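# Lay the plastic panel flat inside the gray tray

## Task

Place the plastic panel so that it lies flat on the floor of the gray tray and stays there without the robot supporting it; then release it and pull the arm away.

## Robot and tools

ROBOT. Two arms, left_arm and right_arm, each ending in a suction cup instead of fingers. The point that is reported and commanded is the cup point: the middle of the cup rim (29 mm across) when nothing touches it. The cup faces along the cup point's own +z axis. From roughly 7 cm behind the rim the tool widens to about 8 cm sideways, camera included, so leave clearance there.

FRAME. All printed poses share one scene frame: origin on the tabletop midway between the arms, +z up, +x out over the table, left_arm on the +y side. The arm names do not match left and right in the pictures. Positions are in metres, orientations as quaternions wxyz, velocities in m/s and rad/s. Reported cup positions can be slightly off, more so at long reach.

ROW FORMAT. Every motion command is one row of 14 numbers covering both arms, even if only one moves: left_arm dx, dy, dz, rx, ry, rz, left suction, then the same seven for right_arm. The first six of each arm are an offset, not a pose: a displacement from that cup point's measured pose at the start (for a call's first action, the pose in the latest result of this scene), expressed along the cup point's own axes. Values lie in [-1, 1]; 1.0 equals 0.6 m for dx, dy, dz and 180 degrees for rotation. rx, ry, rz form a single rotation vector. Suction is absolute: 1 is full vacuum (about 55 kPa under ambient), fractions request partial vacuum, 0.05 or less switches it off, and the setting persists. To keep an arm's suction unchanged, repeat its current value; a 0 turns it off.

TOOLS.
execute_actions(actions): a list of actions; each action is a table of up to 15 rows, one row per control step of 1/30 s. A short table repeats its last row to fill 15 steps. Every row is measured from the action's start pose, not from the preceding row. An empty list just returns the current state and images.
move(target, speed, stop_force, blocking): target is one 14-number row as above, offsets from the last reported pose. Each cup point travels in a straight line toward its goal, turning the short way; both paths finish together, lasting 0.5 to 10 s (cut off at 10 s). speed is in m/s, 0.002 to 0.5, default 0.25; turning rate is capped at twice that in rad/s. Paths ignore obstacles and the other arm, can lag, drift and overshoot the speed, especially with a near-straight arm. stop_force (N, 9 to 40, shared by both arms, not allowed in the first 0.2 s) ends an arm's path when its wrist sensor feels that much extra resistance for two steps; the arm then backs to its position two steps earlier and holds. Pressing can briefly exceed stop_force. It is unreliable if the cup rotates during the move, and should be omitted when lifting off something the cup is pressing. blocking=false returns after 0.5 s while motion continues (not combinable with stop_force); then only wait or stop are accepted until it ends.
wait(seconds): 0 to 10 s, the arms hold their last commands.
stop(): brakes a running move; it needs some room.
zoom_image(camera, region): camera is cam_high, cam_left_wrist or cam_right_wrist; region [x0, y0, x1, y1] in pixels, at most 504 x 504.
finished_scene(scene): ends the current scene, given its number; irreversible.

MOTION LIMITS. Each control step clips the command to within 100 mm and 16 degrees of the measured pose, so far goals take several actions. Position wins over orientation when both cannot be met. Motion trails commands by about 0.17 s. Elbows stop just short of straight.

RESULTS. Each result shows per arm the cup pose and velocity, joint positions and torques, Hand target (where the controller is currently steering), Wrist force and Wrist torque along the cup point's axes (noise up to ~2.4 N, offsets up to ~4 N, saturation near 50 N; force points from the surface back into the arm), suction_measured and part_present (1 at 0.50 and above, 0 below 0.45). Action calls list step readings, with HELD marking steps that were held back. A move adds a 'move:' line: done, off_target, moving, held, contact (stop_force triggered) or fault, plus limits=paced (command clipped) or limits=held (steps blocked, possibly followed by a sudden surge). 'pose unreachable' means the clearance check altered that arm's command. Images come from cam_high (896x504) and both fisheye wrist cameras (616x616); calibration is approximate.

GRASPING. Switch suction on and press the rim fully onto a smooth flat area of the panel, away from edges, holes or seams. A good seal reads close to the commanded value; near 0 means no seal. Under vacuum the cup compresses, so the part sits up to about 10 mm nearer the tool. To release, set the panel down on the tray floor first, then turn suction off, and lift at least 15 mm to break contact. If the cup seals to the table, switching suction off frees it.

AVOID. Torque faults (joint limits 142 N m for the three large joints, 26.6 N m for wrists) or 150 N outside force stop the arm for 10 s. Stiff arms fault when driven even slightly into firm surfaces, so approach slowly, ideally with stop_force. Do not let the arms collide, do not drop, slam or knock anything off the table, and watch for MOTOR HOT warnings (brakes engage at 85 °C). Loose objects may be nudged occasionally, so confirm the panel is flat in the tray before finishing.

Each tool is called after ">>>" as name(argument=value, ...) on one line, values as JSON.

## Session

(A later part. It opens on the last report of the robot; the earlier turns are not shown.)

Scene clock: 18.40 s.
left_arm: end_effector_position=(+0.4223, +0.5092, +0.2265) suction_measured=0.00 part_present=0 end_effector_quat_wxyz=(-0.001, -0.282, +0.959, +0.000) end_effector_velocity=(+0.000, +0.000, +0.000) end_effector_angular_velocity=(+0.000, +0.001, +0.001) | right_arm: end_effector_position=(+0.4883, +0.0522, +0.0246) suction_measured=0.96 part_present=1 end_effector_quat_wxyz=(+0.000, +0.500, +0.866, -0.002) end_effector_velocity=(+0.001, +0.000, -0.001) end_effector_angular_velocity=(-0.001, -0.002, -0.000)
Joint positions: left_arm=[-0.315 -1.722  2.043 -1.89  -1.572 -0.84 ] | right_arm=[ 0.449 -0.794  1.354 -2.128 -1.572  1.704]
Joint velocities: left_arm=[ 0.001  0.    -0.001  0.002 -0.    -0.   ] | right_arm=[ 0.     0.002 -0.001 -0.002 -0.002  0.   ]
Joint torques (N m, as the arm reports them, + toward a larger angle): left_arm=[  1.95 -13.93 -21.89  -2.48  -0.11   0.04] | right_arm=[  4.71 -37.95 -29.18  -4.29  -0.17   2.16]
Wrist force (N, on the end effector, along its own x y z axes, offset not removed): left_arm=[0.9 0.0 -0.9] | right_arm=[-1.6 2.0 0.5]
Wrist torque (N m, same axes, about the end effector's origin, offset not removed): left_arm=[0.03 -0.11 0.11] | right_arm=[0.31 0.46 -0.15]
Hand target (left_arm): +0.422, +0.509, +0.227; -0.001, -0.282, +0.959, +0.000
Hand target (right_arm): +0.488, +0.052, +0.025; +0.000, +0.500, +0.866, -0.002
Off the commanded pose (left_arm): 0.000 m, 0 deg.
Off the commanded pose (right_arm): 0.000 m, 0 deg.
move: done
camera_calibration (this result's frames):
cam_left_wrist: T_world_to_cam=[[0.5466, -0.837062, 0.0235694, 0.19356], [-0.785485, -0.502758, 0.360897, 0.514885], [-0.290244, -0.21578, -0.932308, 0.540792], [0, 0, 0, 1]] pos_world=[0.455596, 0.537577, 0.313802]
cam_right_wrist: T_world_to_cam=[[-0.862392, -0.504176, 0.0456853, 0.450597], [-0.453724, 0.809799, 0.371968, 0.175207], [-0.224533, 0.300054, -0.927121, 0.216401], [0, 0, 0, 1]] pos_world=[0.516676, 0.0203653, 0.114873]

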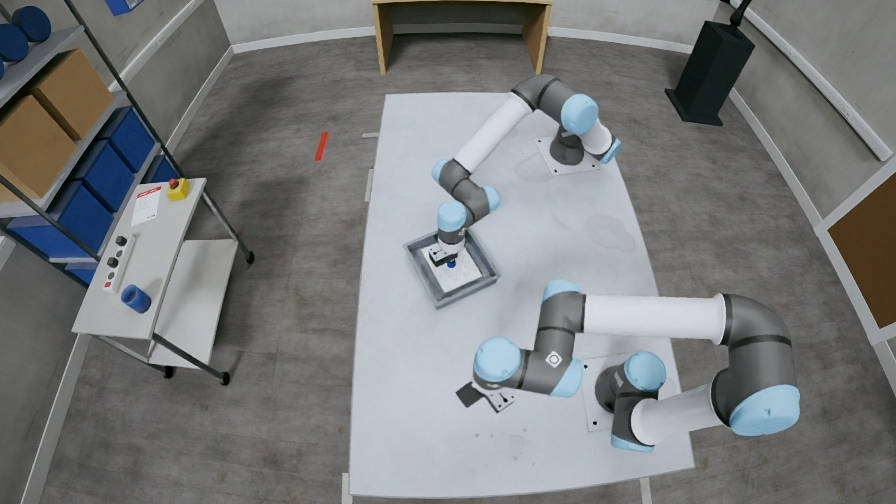

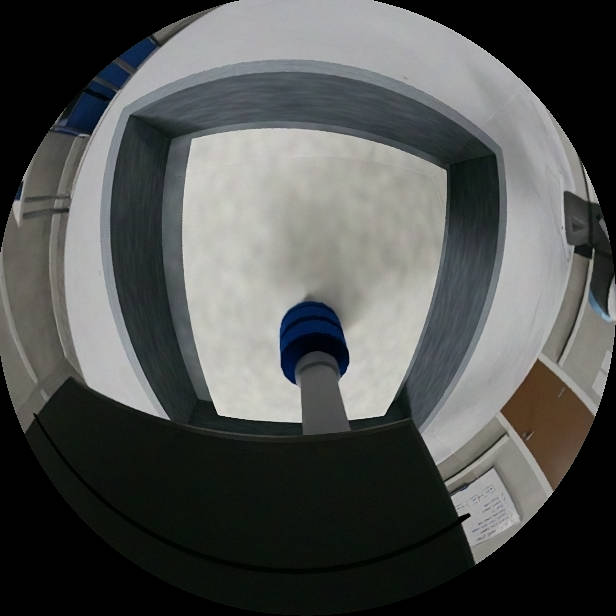

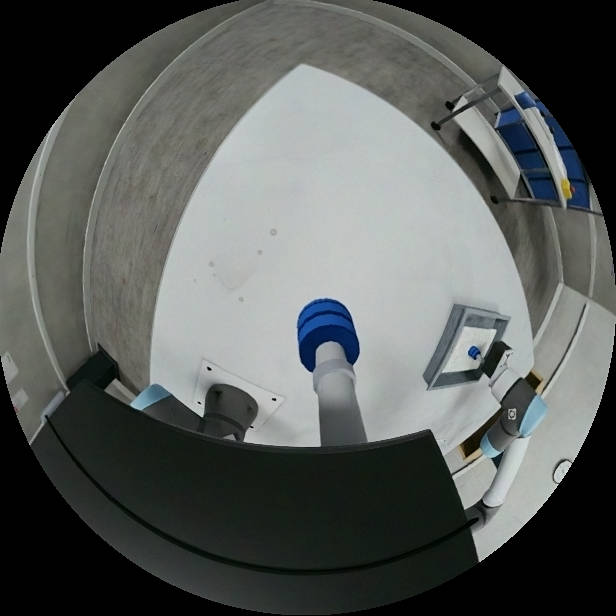

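>>> move(target=[0,0,0,0,0,0,0,0,0.006,0.06,0,0,0,1], speed=0.008, stop_force=9)

Scene clock: 22.30 s.
left_arm: end_effector_position=(+0.4223, +0.5092, +0.2265) suction_measured=0.00 part_present=0 end_effector_quat_wxyz=(-0.001, -0.282, +0.959, +0.000) end_effector_velocity=(+0.000, -0.000, +0.000) end_effector_angular_velocity=(-0.000, -0.000, -0.001) | right_arm: end_effector_position=(+0.4906, +0.0535, -0.0017) suction_measured=0.96 part_present=1 end_effector_quat_wxyz=(+0.000, +0.500, +0.866, -0.002) end_effector_velocity=(-0.000, -0.000, +0.003) end_effector_angular_velocity=(+0.000, +0.000, -0.000)
Joint positions: left_arm=[-0.315 -1.722  2.043 -1.89  -1.572 -0.84 ] | right_arm=[ 0.448 -0.754  1.357 -2.172 -1.572  1.703]
Joint velocities: left_arm=[-0.     0.    -0.001  0.    -0.     0.001] | right_arm=[-0.    -0.005  0.001  0.005  0.     0.   ]
Joint torques (N m, as the arm reports them, + toward a larger angle): left_arm=[  1.81 -12.8  -21.54  -2.45  -0.04  -0.06] | right_arm=[ -5.76 -49.42  -9.4    1.5   -0.79  -1.69]
Wrist force (N, on the end effector, along its own x y z axes, offset not removed): left_arm=[0.2 0.5 1.2] | right_arm=[0.6 0.8 -19.7]
Wrist torque (N m, same axes, about the end effector's origin, offset not removed): left_arm=[0.12 -0.04 0.13] | right_arm=[0.48 0.14 -0.01]
Hand target (left_arm): +0.422, +0.509, +0.227; -0.001, -0.282, +0.959, +0.000
Hand target (right_arm): +0.491, +0.054, -0.001; +0.000, +0.500, +0.866, -0.002
Off the commanded pose (left_arm): 0.000 m, 0 deg.
Off the commanded pose (right_arm): 0.010 m, 0 deg.
move: contact (right_arm)
camera_calibration (this result's frames):
cam_right_wrist: T_world_to_cam=[[-0.862389, -0.504187, 0.0456144, 0.454408], [-0.453753, 0.809777, 0.371979, 0.184983], [-0.224485, 0.300093, -0.92712, 0.19208], [0, 0, 0, 1]] pos_world=[0.518931, 0.02167, 0.0885439]

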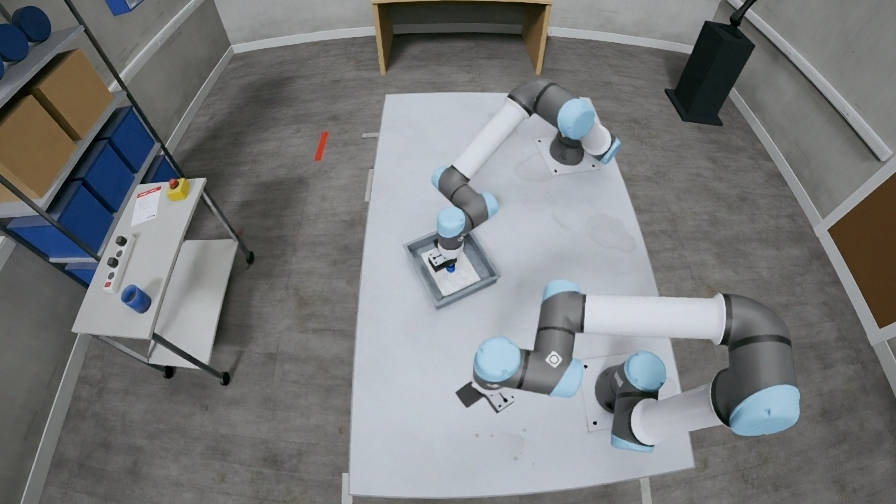

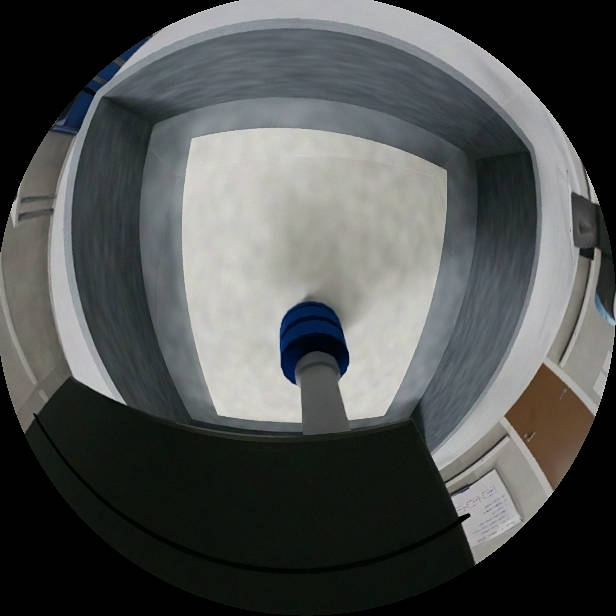

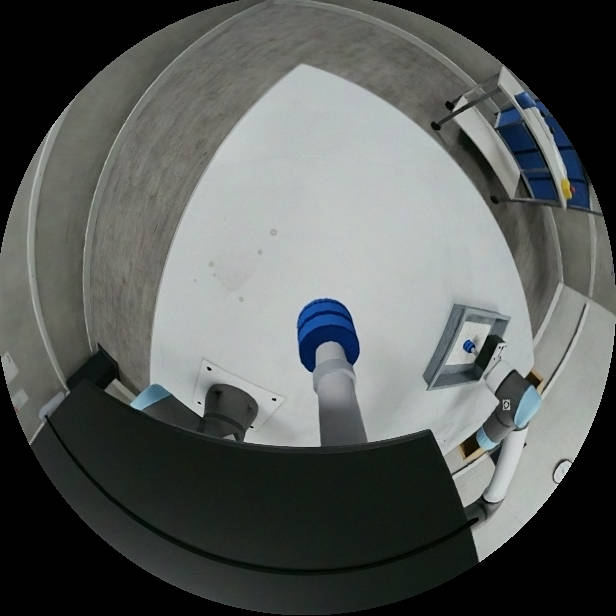

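Nicely centred and on the floor. Release.

>>> execute_actions(actions=[[[0,0,0,0,0,0,0,0,0,0,0,0,0,0]],[[0,0,0,0,0,0,0,0,0,0,0,0,0,0]]])

Scene clock: 23.37 s.
left_arm: end_effector_position=(+0.4223, +0.5092, +0.2265) suction_measured=0.00 part_present=0 end_effector_quat_wxyz=(-0.001, -0.282, +0.959, +0.000) end_effector_velocity=(+0.000, -0.000, +0.000) end_effector_angular_velocity=(-0.000, -0.001, -0.000) | right_arm: end_effector_position=(+0.4906, +0.0535, -0.0017) suction_measured=0.00 part_present=0 end_effector_quat_wxyz=(+0.000, +0.500, +0.866, -0.002) end_effector_velocity=(-0.000, -0.000, -0.000) end_effector_angular_velocity=(-0.001, +0.000, -0.000)
Joint positions: left_arm=[-0.315 -1.722  2.043 -1.89  -1.572 -0.84 ] | right_arm=[ 0.448 -0.754  1.357 -2.172 -1.572  1.703]
Joint velocities: left_arm=[-0.    -0.    -0.001  0.    -0.    -0.   ] | right_arm=[-0.     0.     0.     0.    -0.001  0.   ]
Joint torques (N m, as the arm reports them, + toward a larger angle): left_arm=[  0.99 -13.59 -21.16  -2.49  -0.13   0.09] | right_arm=[ -5.27 -21.7   -9.14  -2.27  -0.8   -1.45]
Wrist force (N, on the end effector, along its own x y z axes, offset not removed): left_arm=[-0.1 -0.1 0.3] | right_arm=[-1.4 -3.3 -29.2]
Wrist torque (N m, same axes, about the end effector's origin, offset not removed): left_arm=[0.01 0.05 0.24] | right_arm=[0.07 0.27 -0.18]
Hand target (left_arm): +0.422, +0.509, +0.227; -0.001, -0.282, +0.959, +0.000
Hand target (right_arm): +0.491, +0.054, -0.002; +0.000, +0.500, +0.866, -0.002
Off the commanded pose (left_arm): 0.000 m, 0 deg.
Off the commanded pose (right_arm): 0.000 m, 0 deg.
Step readings (end_effector_position; steps 1 to 15: 1st action; 16 to 30: 2nd action):
0: left_arm (+0.4223, +0.5092, +0.2265) | right_arm (+0.4906, +0.0535, -0.0016)
1: left_arm (+0.4223, +0.5092, +0.2265) | right_arm (+0.4906, +0.0535, -0.0015)
2: left_arm (+0.4223, +0.5092, +0.2265) | right_arm (+0.4906, +0.0535, -0.0015)
4: left_arm (+0.4223, +0.5092, +0.2265) | right_arm (+0.4906, +0.0535, -0.0015)
8: left_arm (+0.4223, +0.5092, +0.2265) | right_arm (+0.4906, +0.0535, -0.0015)
15: left_arm (+0.4223, +0.5092, +0.2265) | right_arm (+0.4906, +0.0535, -0.0016)
16: left_arm (+0.4223, +0.5092, +0.2265) | right_arm (+0.4906, +0.0535, -0.0017)
17: left_arm (+0.4223, +0.5092, +0.2265) | right_arm (+0.4906, +0.0535, -0.0017)
19: left_arm (+0.4223, +0.5092, +0.2265) | right_arm (+0.4906, +0.0535, -0.0017)
23: left_arm (+0.4223, +0.5092, +0.2265) | right_arm (+0.4906, +0.0535, -0.0017)
30: end_effector_position above
camera_calibration (this result's frames):
cam_left_wrist: T_world_to_cam=[[0.5466, -0.837062, 0.0235692, 0.19356], [-0.785485, -0.502758, 0.360897, 0.514885], [-0.290244, -0.21578, -0.932308, 0.540792], [0, 0, 0, 1]] pos_world=[0.455596, 0.537577, 0.313802]
cam_right_wrist: T_world_to_cam=[[-0.862393, -0.504185, 0.0455612, 0.454418], [-0.453766, 0.809767, 0.371987, 0.184977], [-0.224444, 0.300124, -0.927119, 0.192093], [0, 0, 0, 1]] pos_world=[0.518937, 0.0216704, 0.0885808]

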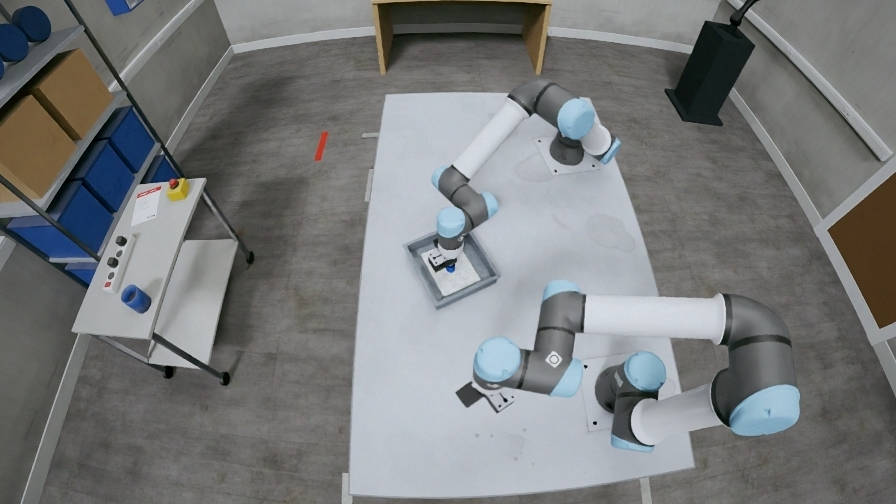

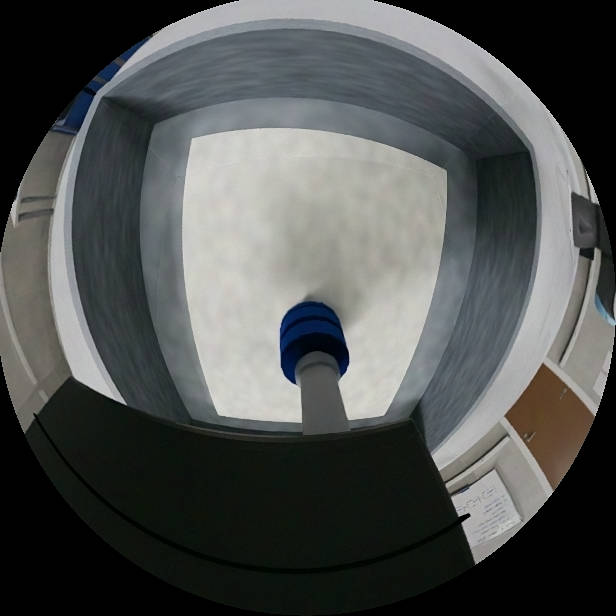

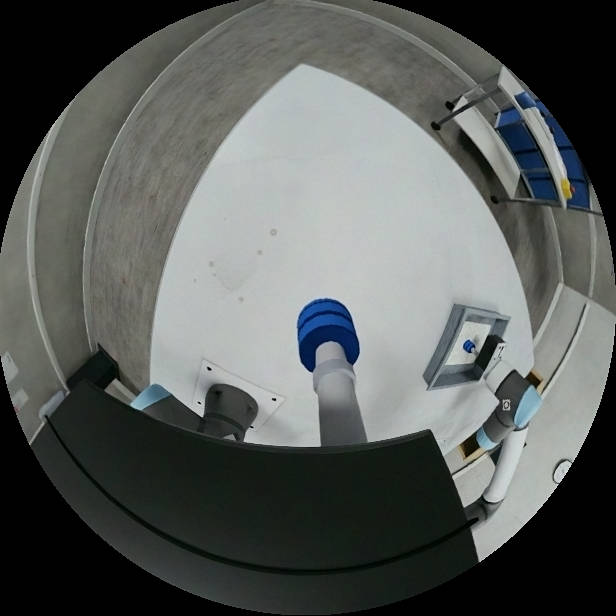

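>>> move(target=[0,0,0,0,0,0,0,0,0,-0.05,0,0,0,0], speed=0.05)

>>> move(target=[0,0,0,0,0,0,0,-0.25,-0.1,-0.3,0,0,0,0], speed=0.3)

>>> zoom_image(camera="cam_high", region=[370, 170, 550, 330])

Scene clock: 24.50 s.
left_arm: end_effector_position=(+0.4223, +0.5092, +0.2265) suction_measured=0.00 part_present=0 end_effector_quat_wxyz=(-0.001, -0.282, +0.959, +0.000) end_effector_velocity=(-0.000, +0.000, -0.000) end_effector_angular_velocity=(-0.000, -0.000, +0.000) | right_arm: end_effector_position=(+0.4907, +0.0536, +0.0282) suction_measured=0.00 part_present=0 end_effector_quat_wxyz=(+0.000, +0.500, +0.866, -0.002) end_effector_velocity=(+0.000, +0.000, +0.001) end_effector_angular_velocity=(+0.000, +0.000, +0.000)
Joint positions: left_arm=[-0.315 -1.722  2.043 -1.89  -1.572 -0.84 ] | right_arm=[ 0.448 -0.793  1.342 -2.117 -1.572  1.703]
Joint velocities: left_arm=[ 0.    -0.     0.001 -0.001 -0.     0.   ] | right_arm=[ 0.    -0.001 -0.001  0.003  0.    -0.   ]
Joint torques (N m, as the arm reports them, + toward a larger angle): left_arm=[  1.84 -12.97 -21.42  -2.35  -0.1    0.09] | right_arm=[ -4.9  -61.98 -27.19  -0.3   -0.7   -1.04]
Wrist force (N, on the end effector, along its own x y z axes, offset not removed): left_arm=[-0.7 4.6 2.4] | right_arm=[0.4 -0.7 0.2]
Wrist torque (N m, same axes, about the end effector's origin, offset not removed): left_arm=[0.68 0.16 0.12] | right_arm=[0.02 0.14 -0.08]
Hand target (left_arm): +0.422, +0.509, +0.227; -0.001, -0.282, +0.959, +0.000
Hand target (right_arm): +0.491, +0.054, +0.028; +0.000, +0.500, +0.866, -0.002
Off the commanded pose (left_arm): 0.000 m, 0 deg.
Off the commanded pose (right_arm): 0.000 m, 0 deg.
move: done
camera_calibration (this result's frames):
cam_left_wrist: T_world_to_cam=[[0.5466, -0.837062, 0.0235695, 0.19356], [-0.785485, -0.502758, 0.360897, 0.514885], [-0.290244, -0.21578, -0.932308, 0.540793], [0, 0, 0, 1]] pos_world=[0.455596, 0.537577, 0.313802]
cam_right_wrist: T_world_to_cam=[[-0.862393, -0.504185, 0.0455665, 0.453114], [-0.453764, 0.809768, 0.371986, 0.173848], [-0.224448, 0.300122, -0.927119, 0.21981], [0, 0, 0, 1]] pos_world=[0.518985, 0.0217069, 0.118474]

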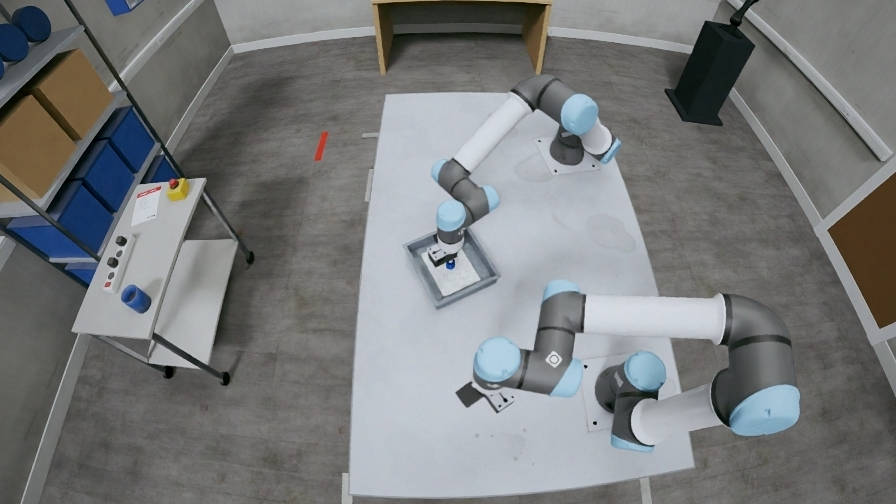

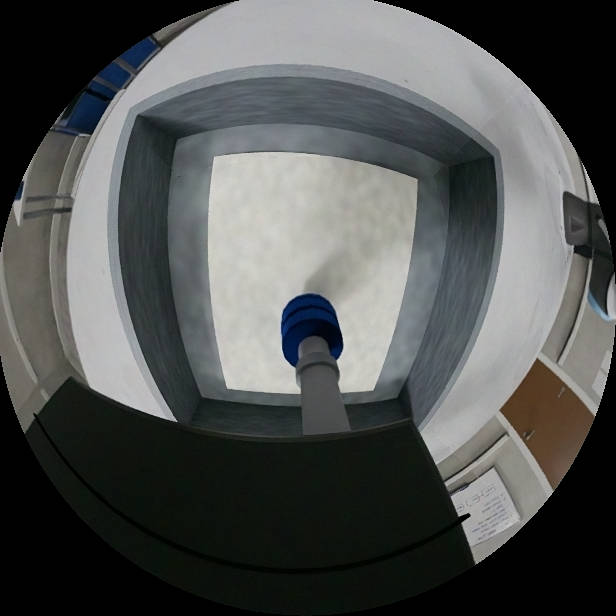

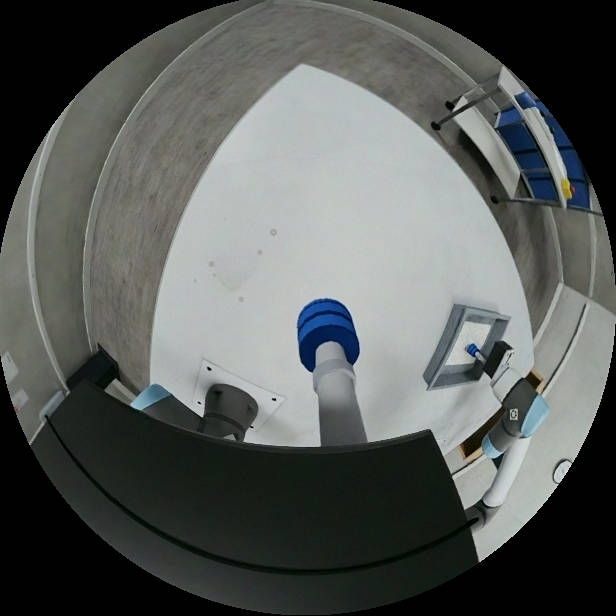

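Scene clock: 25.87 s.
left_arm: end_effector_position=(+0.4223, +0.5092, +0.2265) suction_measured=0.00 part_present=0 end_effector_quat_wxyz=(-0.001, -0.282, +0.959, +0.000) end_effector_velocity=(+0.000, +0.000, +0.000) end_effector_angular_velocity=(+0.000, -0.001, +0.000) | right_arm: end_effector_position=(+0.5140, -0.1060, +0.2082) suction_measured=0.00 part_present=0 end_effector_quat_wxyz=(-0.000, +0.500, +0.866, -0.002) end_effector_velocity=(-0.000, -0.001, +0.002) end_effector_angular_velocity=(+0.000, +0.000, +0.000)
Joint positions: left_arm=[-0.315 -1.722  2.043 -1.89  -1.572 -0.84 ] | right_arm=[ 0.232 -1.172  1.466 -1.862 -1.572  1.487]
Joint velocities: left_arm=[ 0.001 -0.    -0.    -0.     0.     0.   ] | right_arm=[-0.001 -0.003 -0.     0.003  0.    -0.002]
Joint torques (N m, as the arm reports them, + toward a larger angle): left_arm=[  2.27 -13.37 -21.37  -2.4   -0.12   0.02] | right_arm=[ -6.68 -51.05 -30.38  -0.25   1.8   -2.04]
Wrist force (N, on the end effector, along its own x y z axes, offset not removed): left_arm=[-3.0 2.8 -3.1] | right_arm=[-0.8 0.3 0.0]
Wrist torque (N m, same axes, about the end effector's origin, offset not removed): left_arm=[0.40 0.37 0.24] | right_arm=[0.28 0.23 -0.12]
Hand target (left_arm): +0.422, +0.509, +0.227; -0.001, -0.282, +0.959, +0.000
Hand target (right_arm): +0.514, -0.106, +0.208; -0.000, +0.500, +0.866, -0.002
Off the commanded pose (left_arm): 0.000 m, 0 deg.
Off the commanded pose (right_arm): 0.001 m, 0 deg.
move: done
camera_calibration (this result's frames):
cam_left_wrist: T_world_to_cam=[[0.5466, -0.837062, 0.0235692, 0.19356], [-0.785485, -0.502758, 0.360897, 0.514885], [-0.290244, -0.21578, -0.932308, 0.540792], [0, 0, 0, 1]] pos_world=[0.455596, 0.537577, 0.313802]
cam_right_wrist: T_world_to_cam=[[-0.862364, -0.504199, 0.0459609, 0.384458], [-0.453532, 0.809661, 0.372503, 0.246457], [-0.225028, 0.300388, -0.926892, 0.440046], [0, 0, 0, 1]] pos_world=[0.542342, -0.137888, 0.298399]

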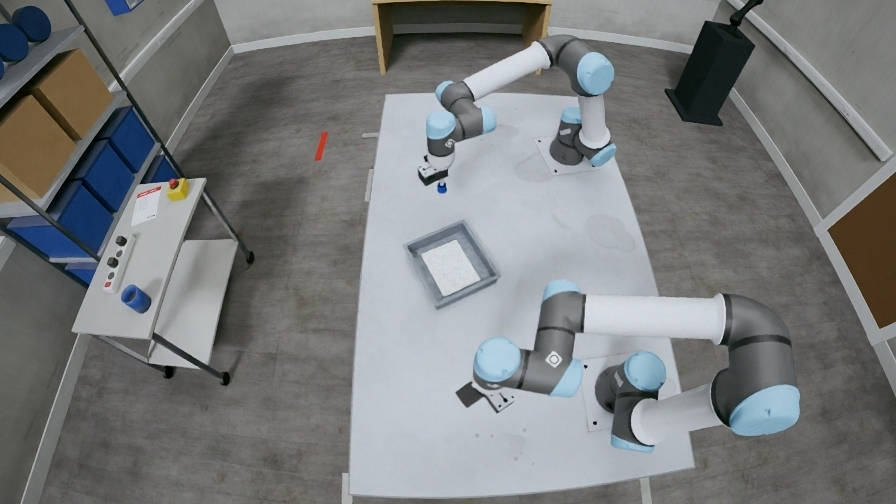

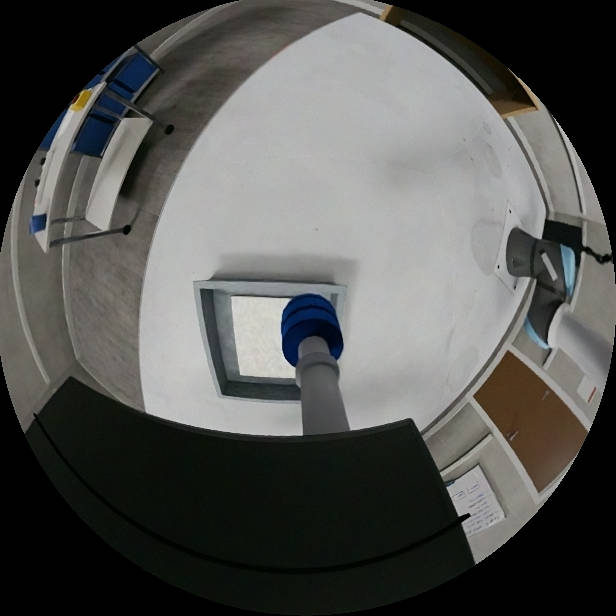

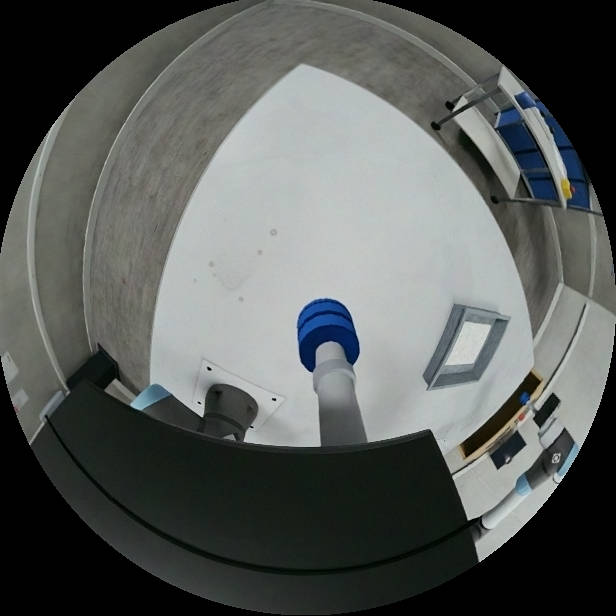

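Region (370, 170, 550, 330) of cam_high's 896x504 image, scaled by 2.800, with more detail than that image has.

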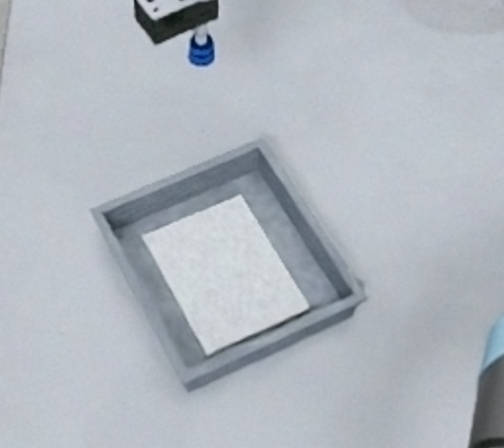

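>>> finished_scene(scene=1)

The scene is finished: the task was done.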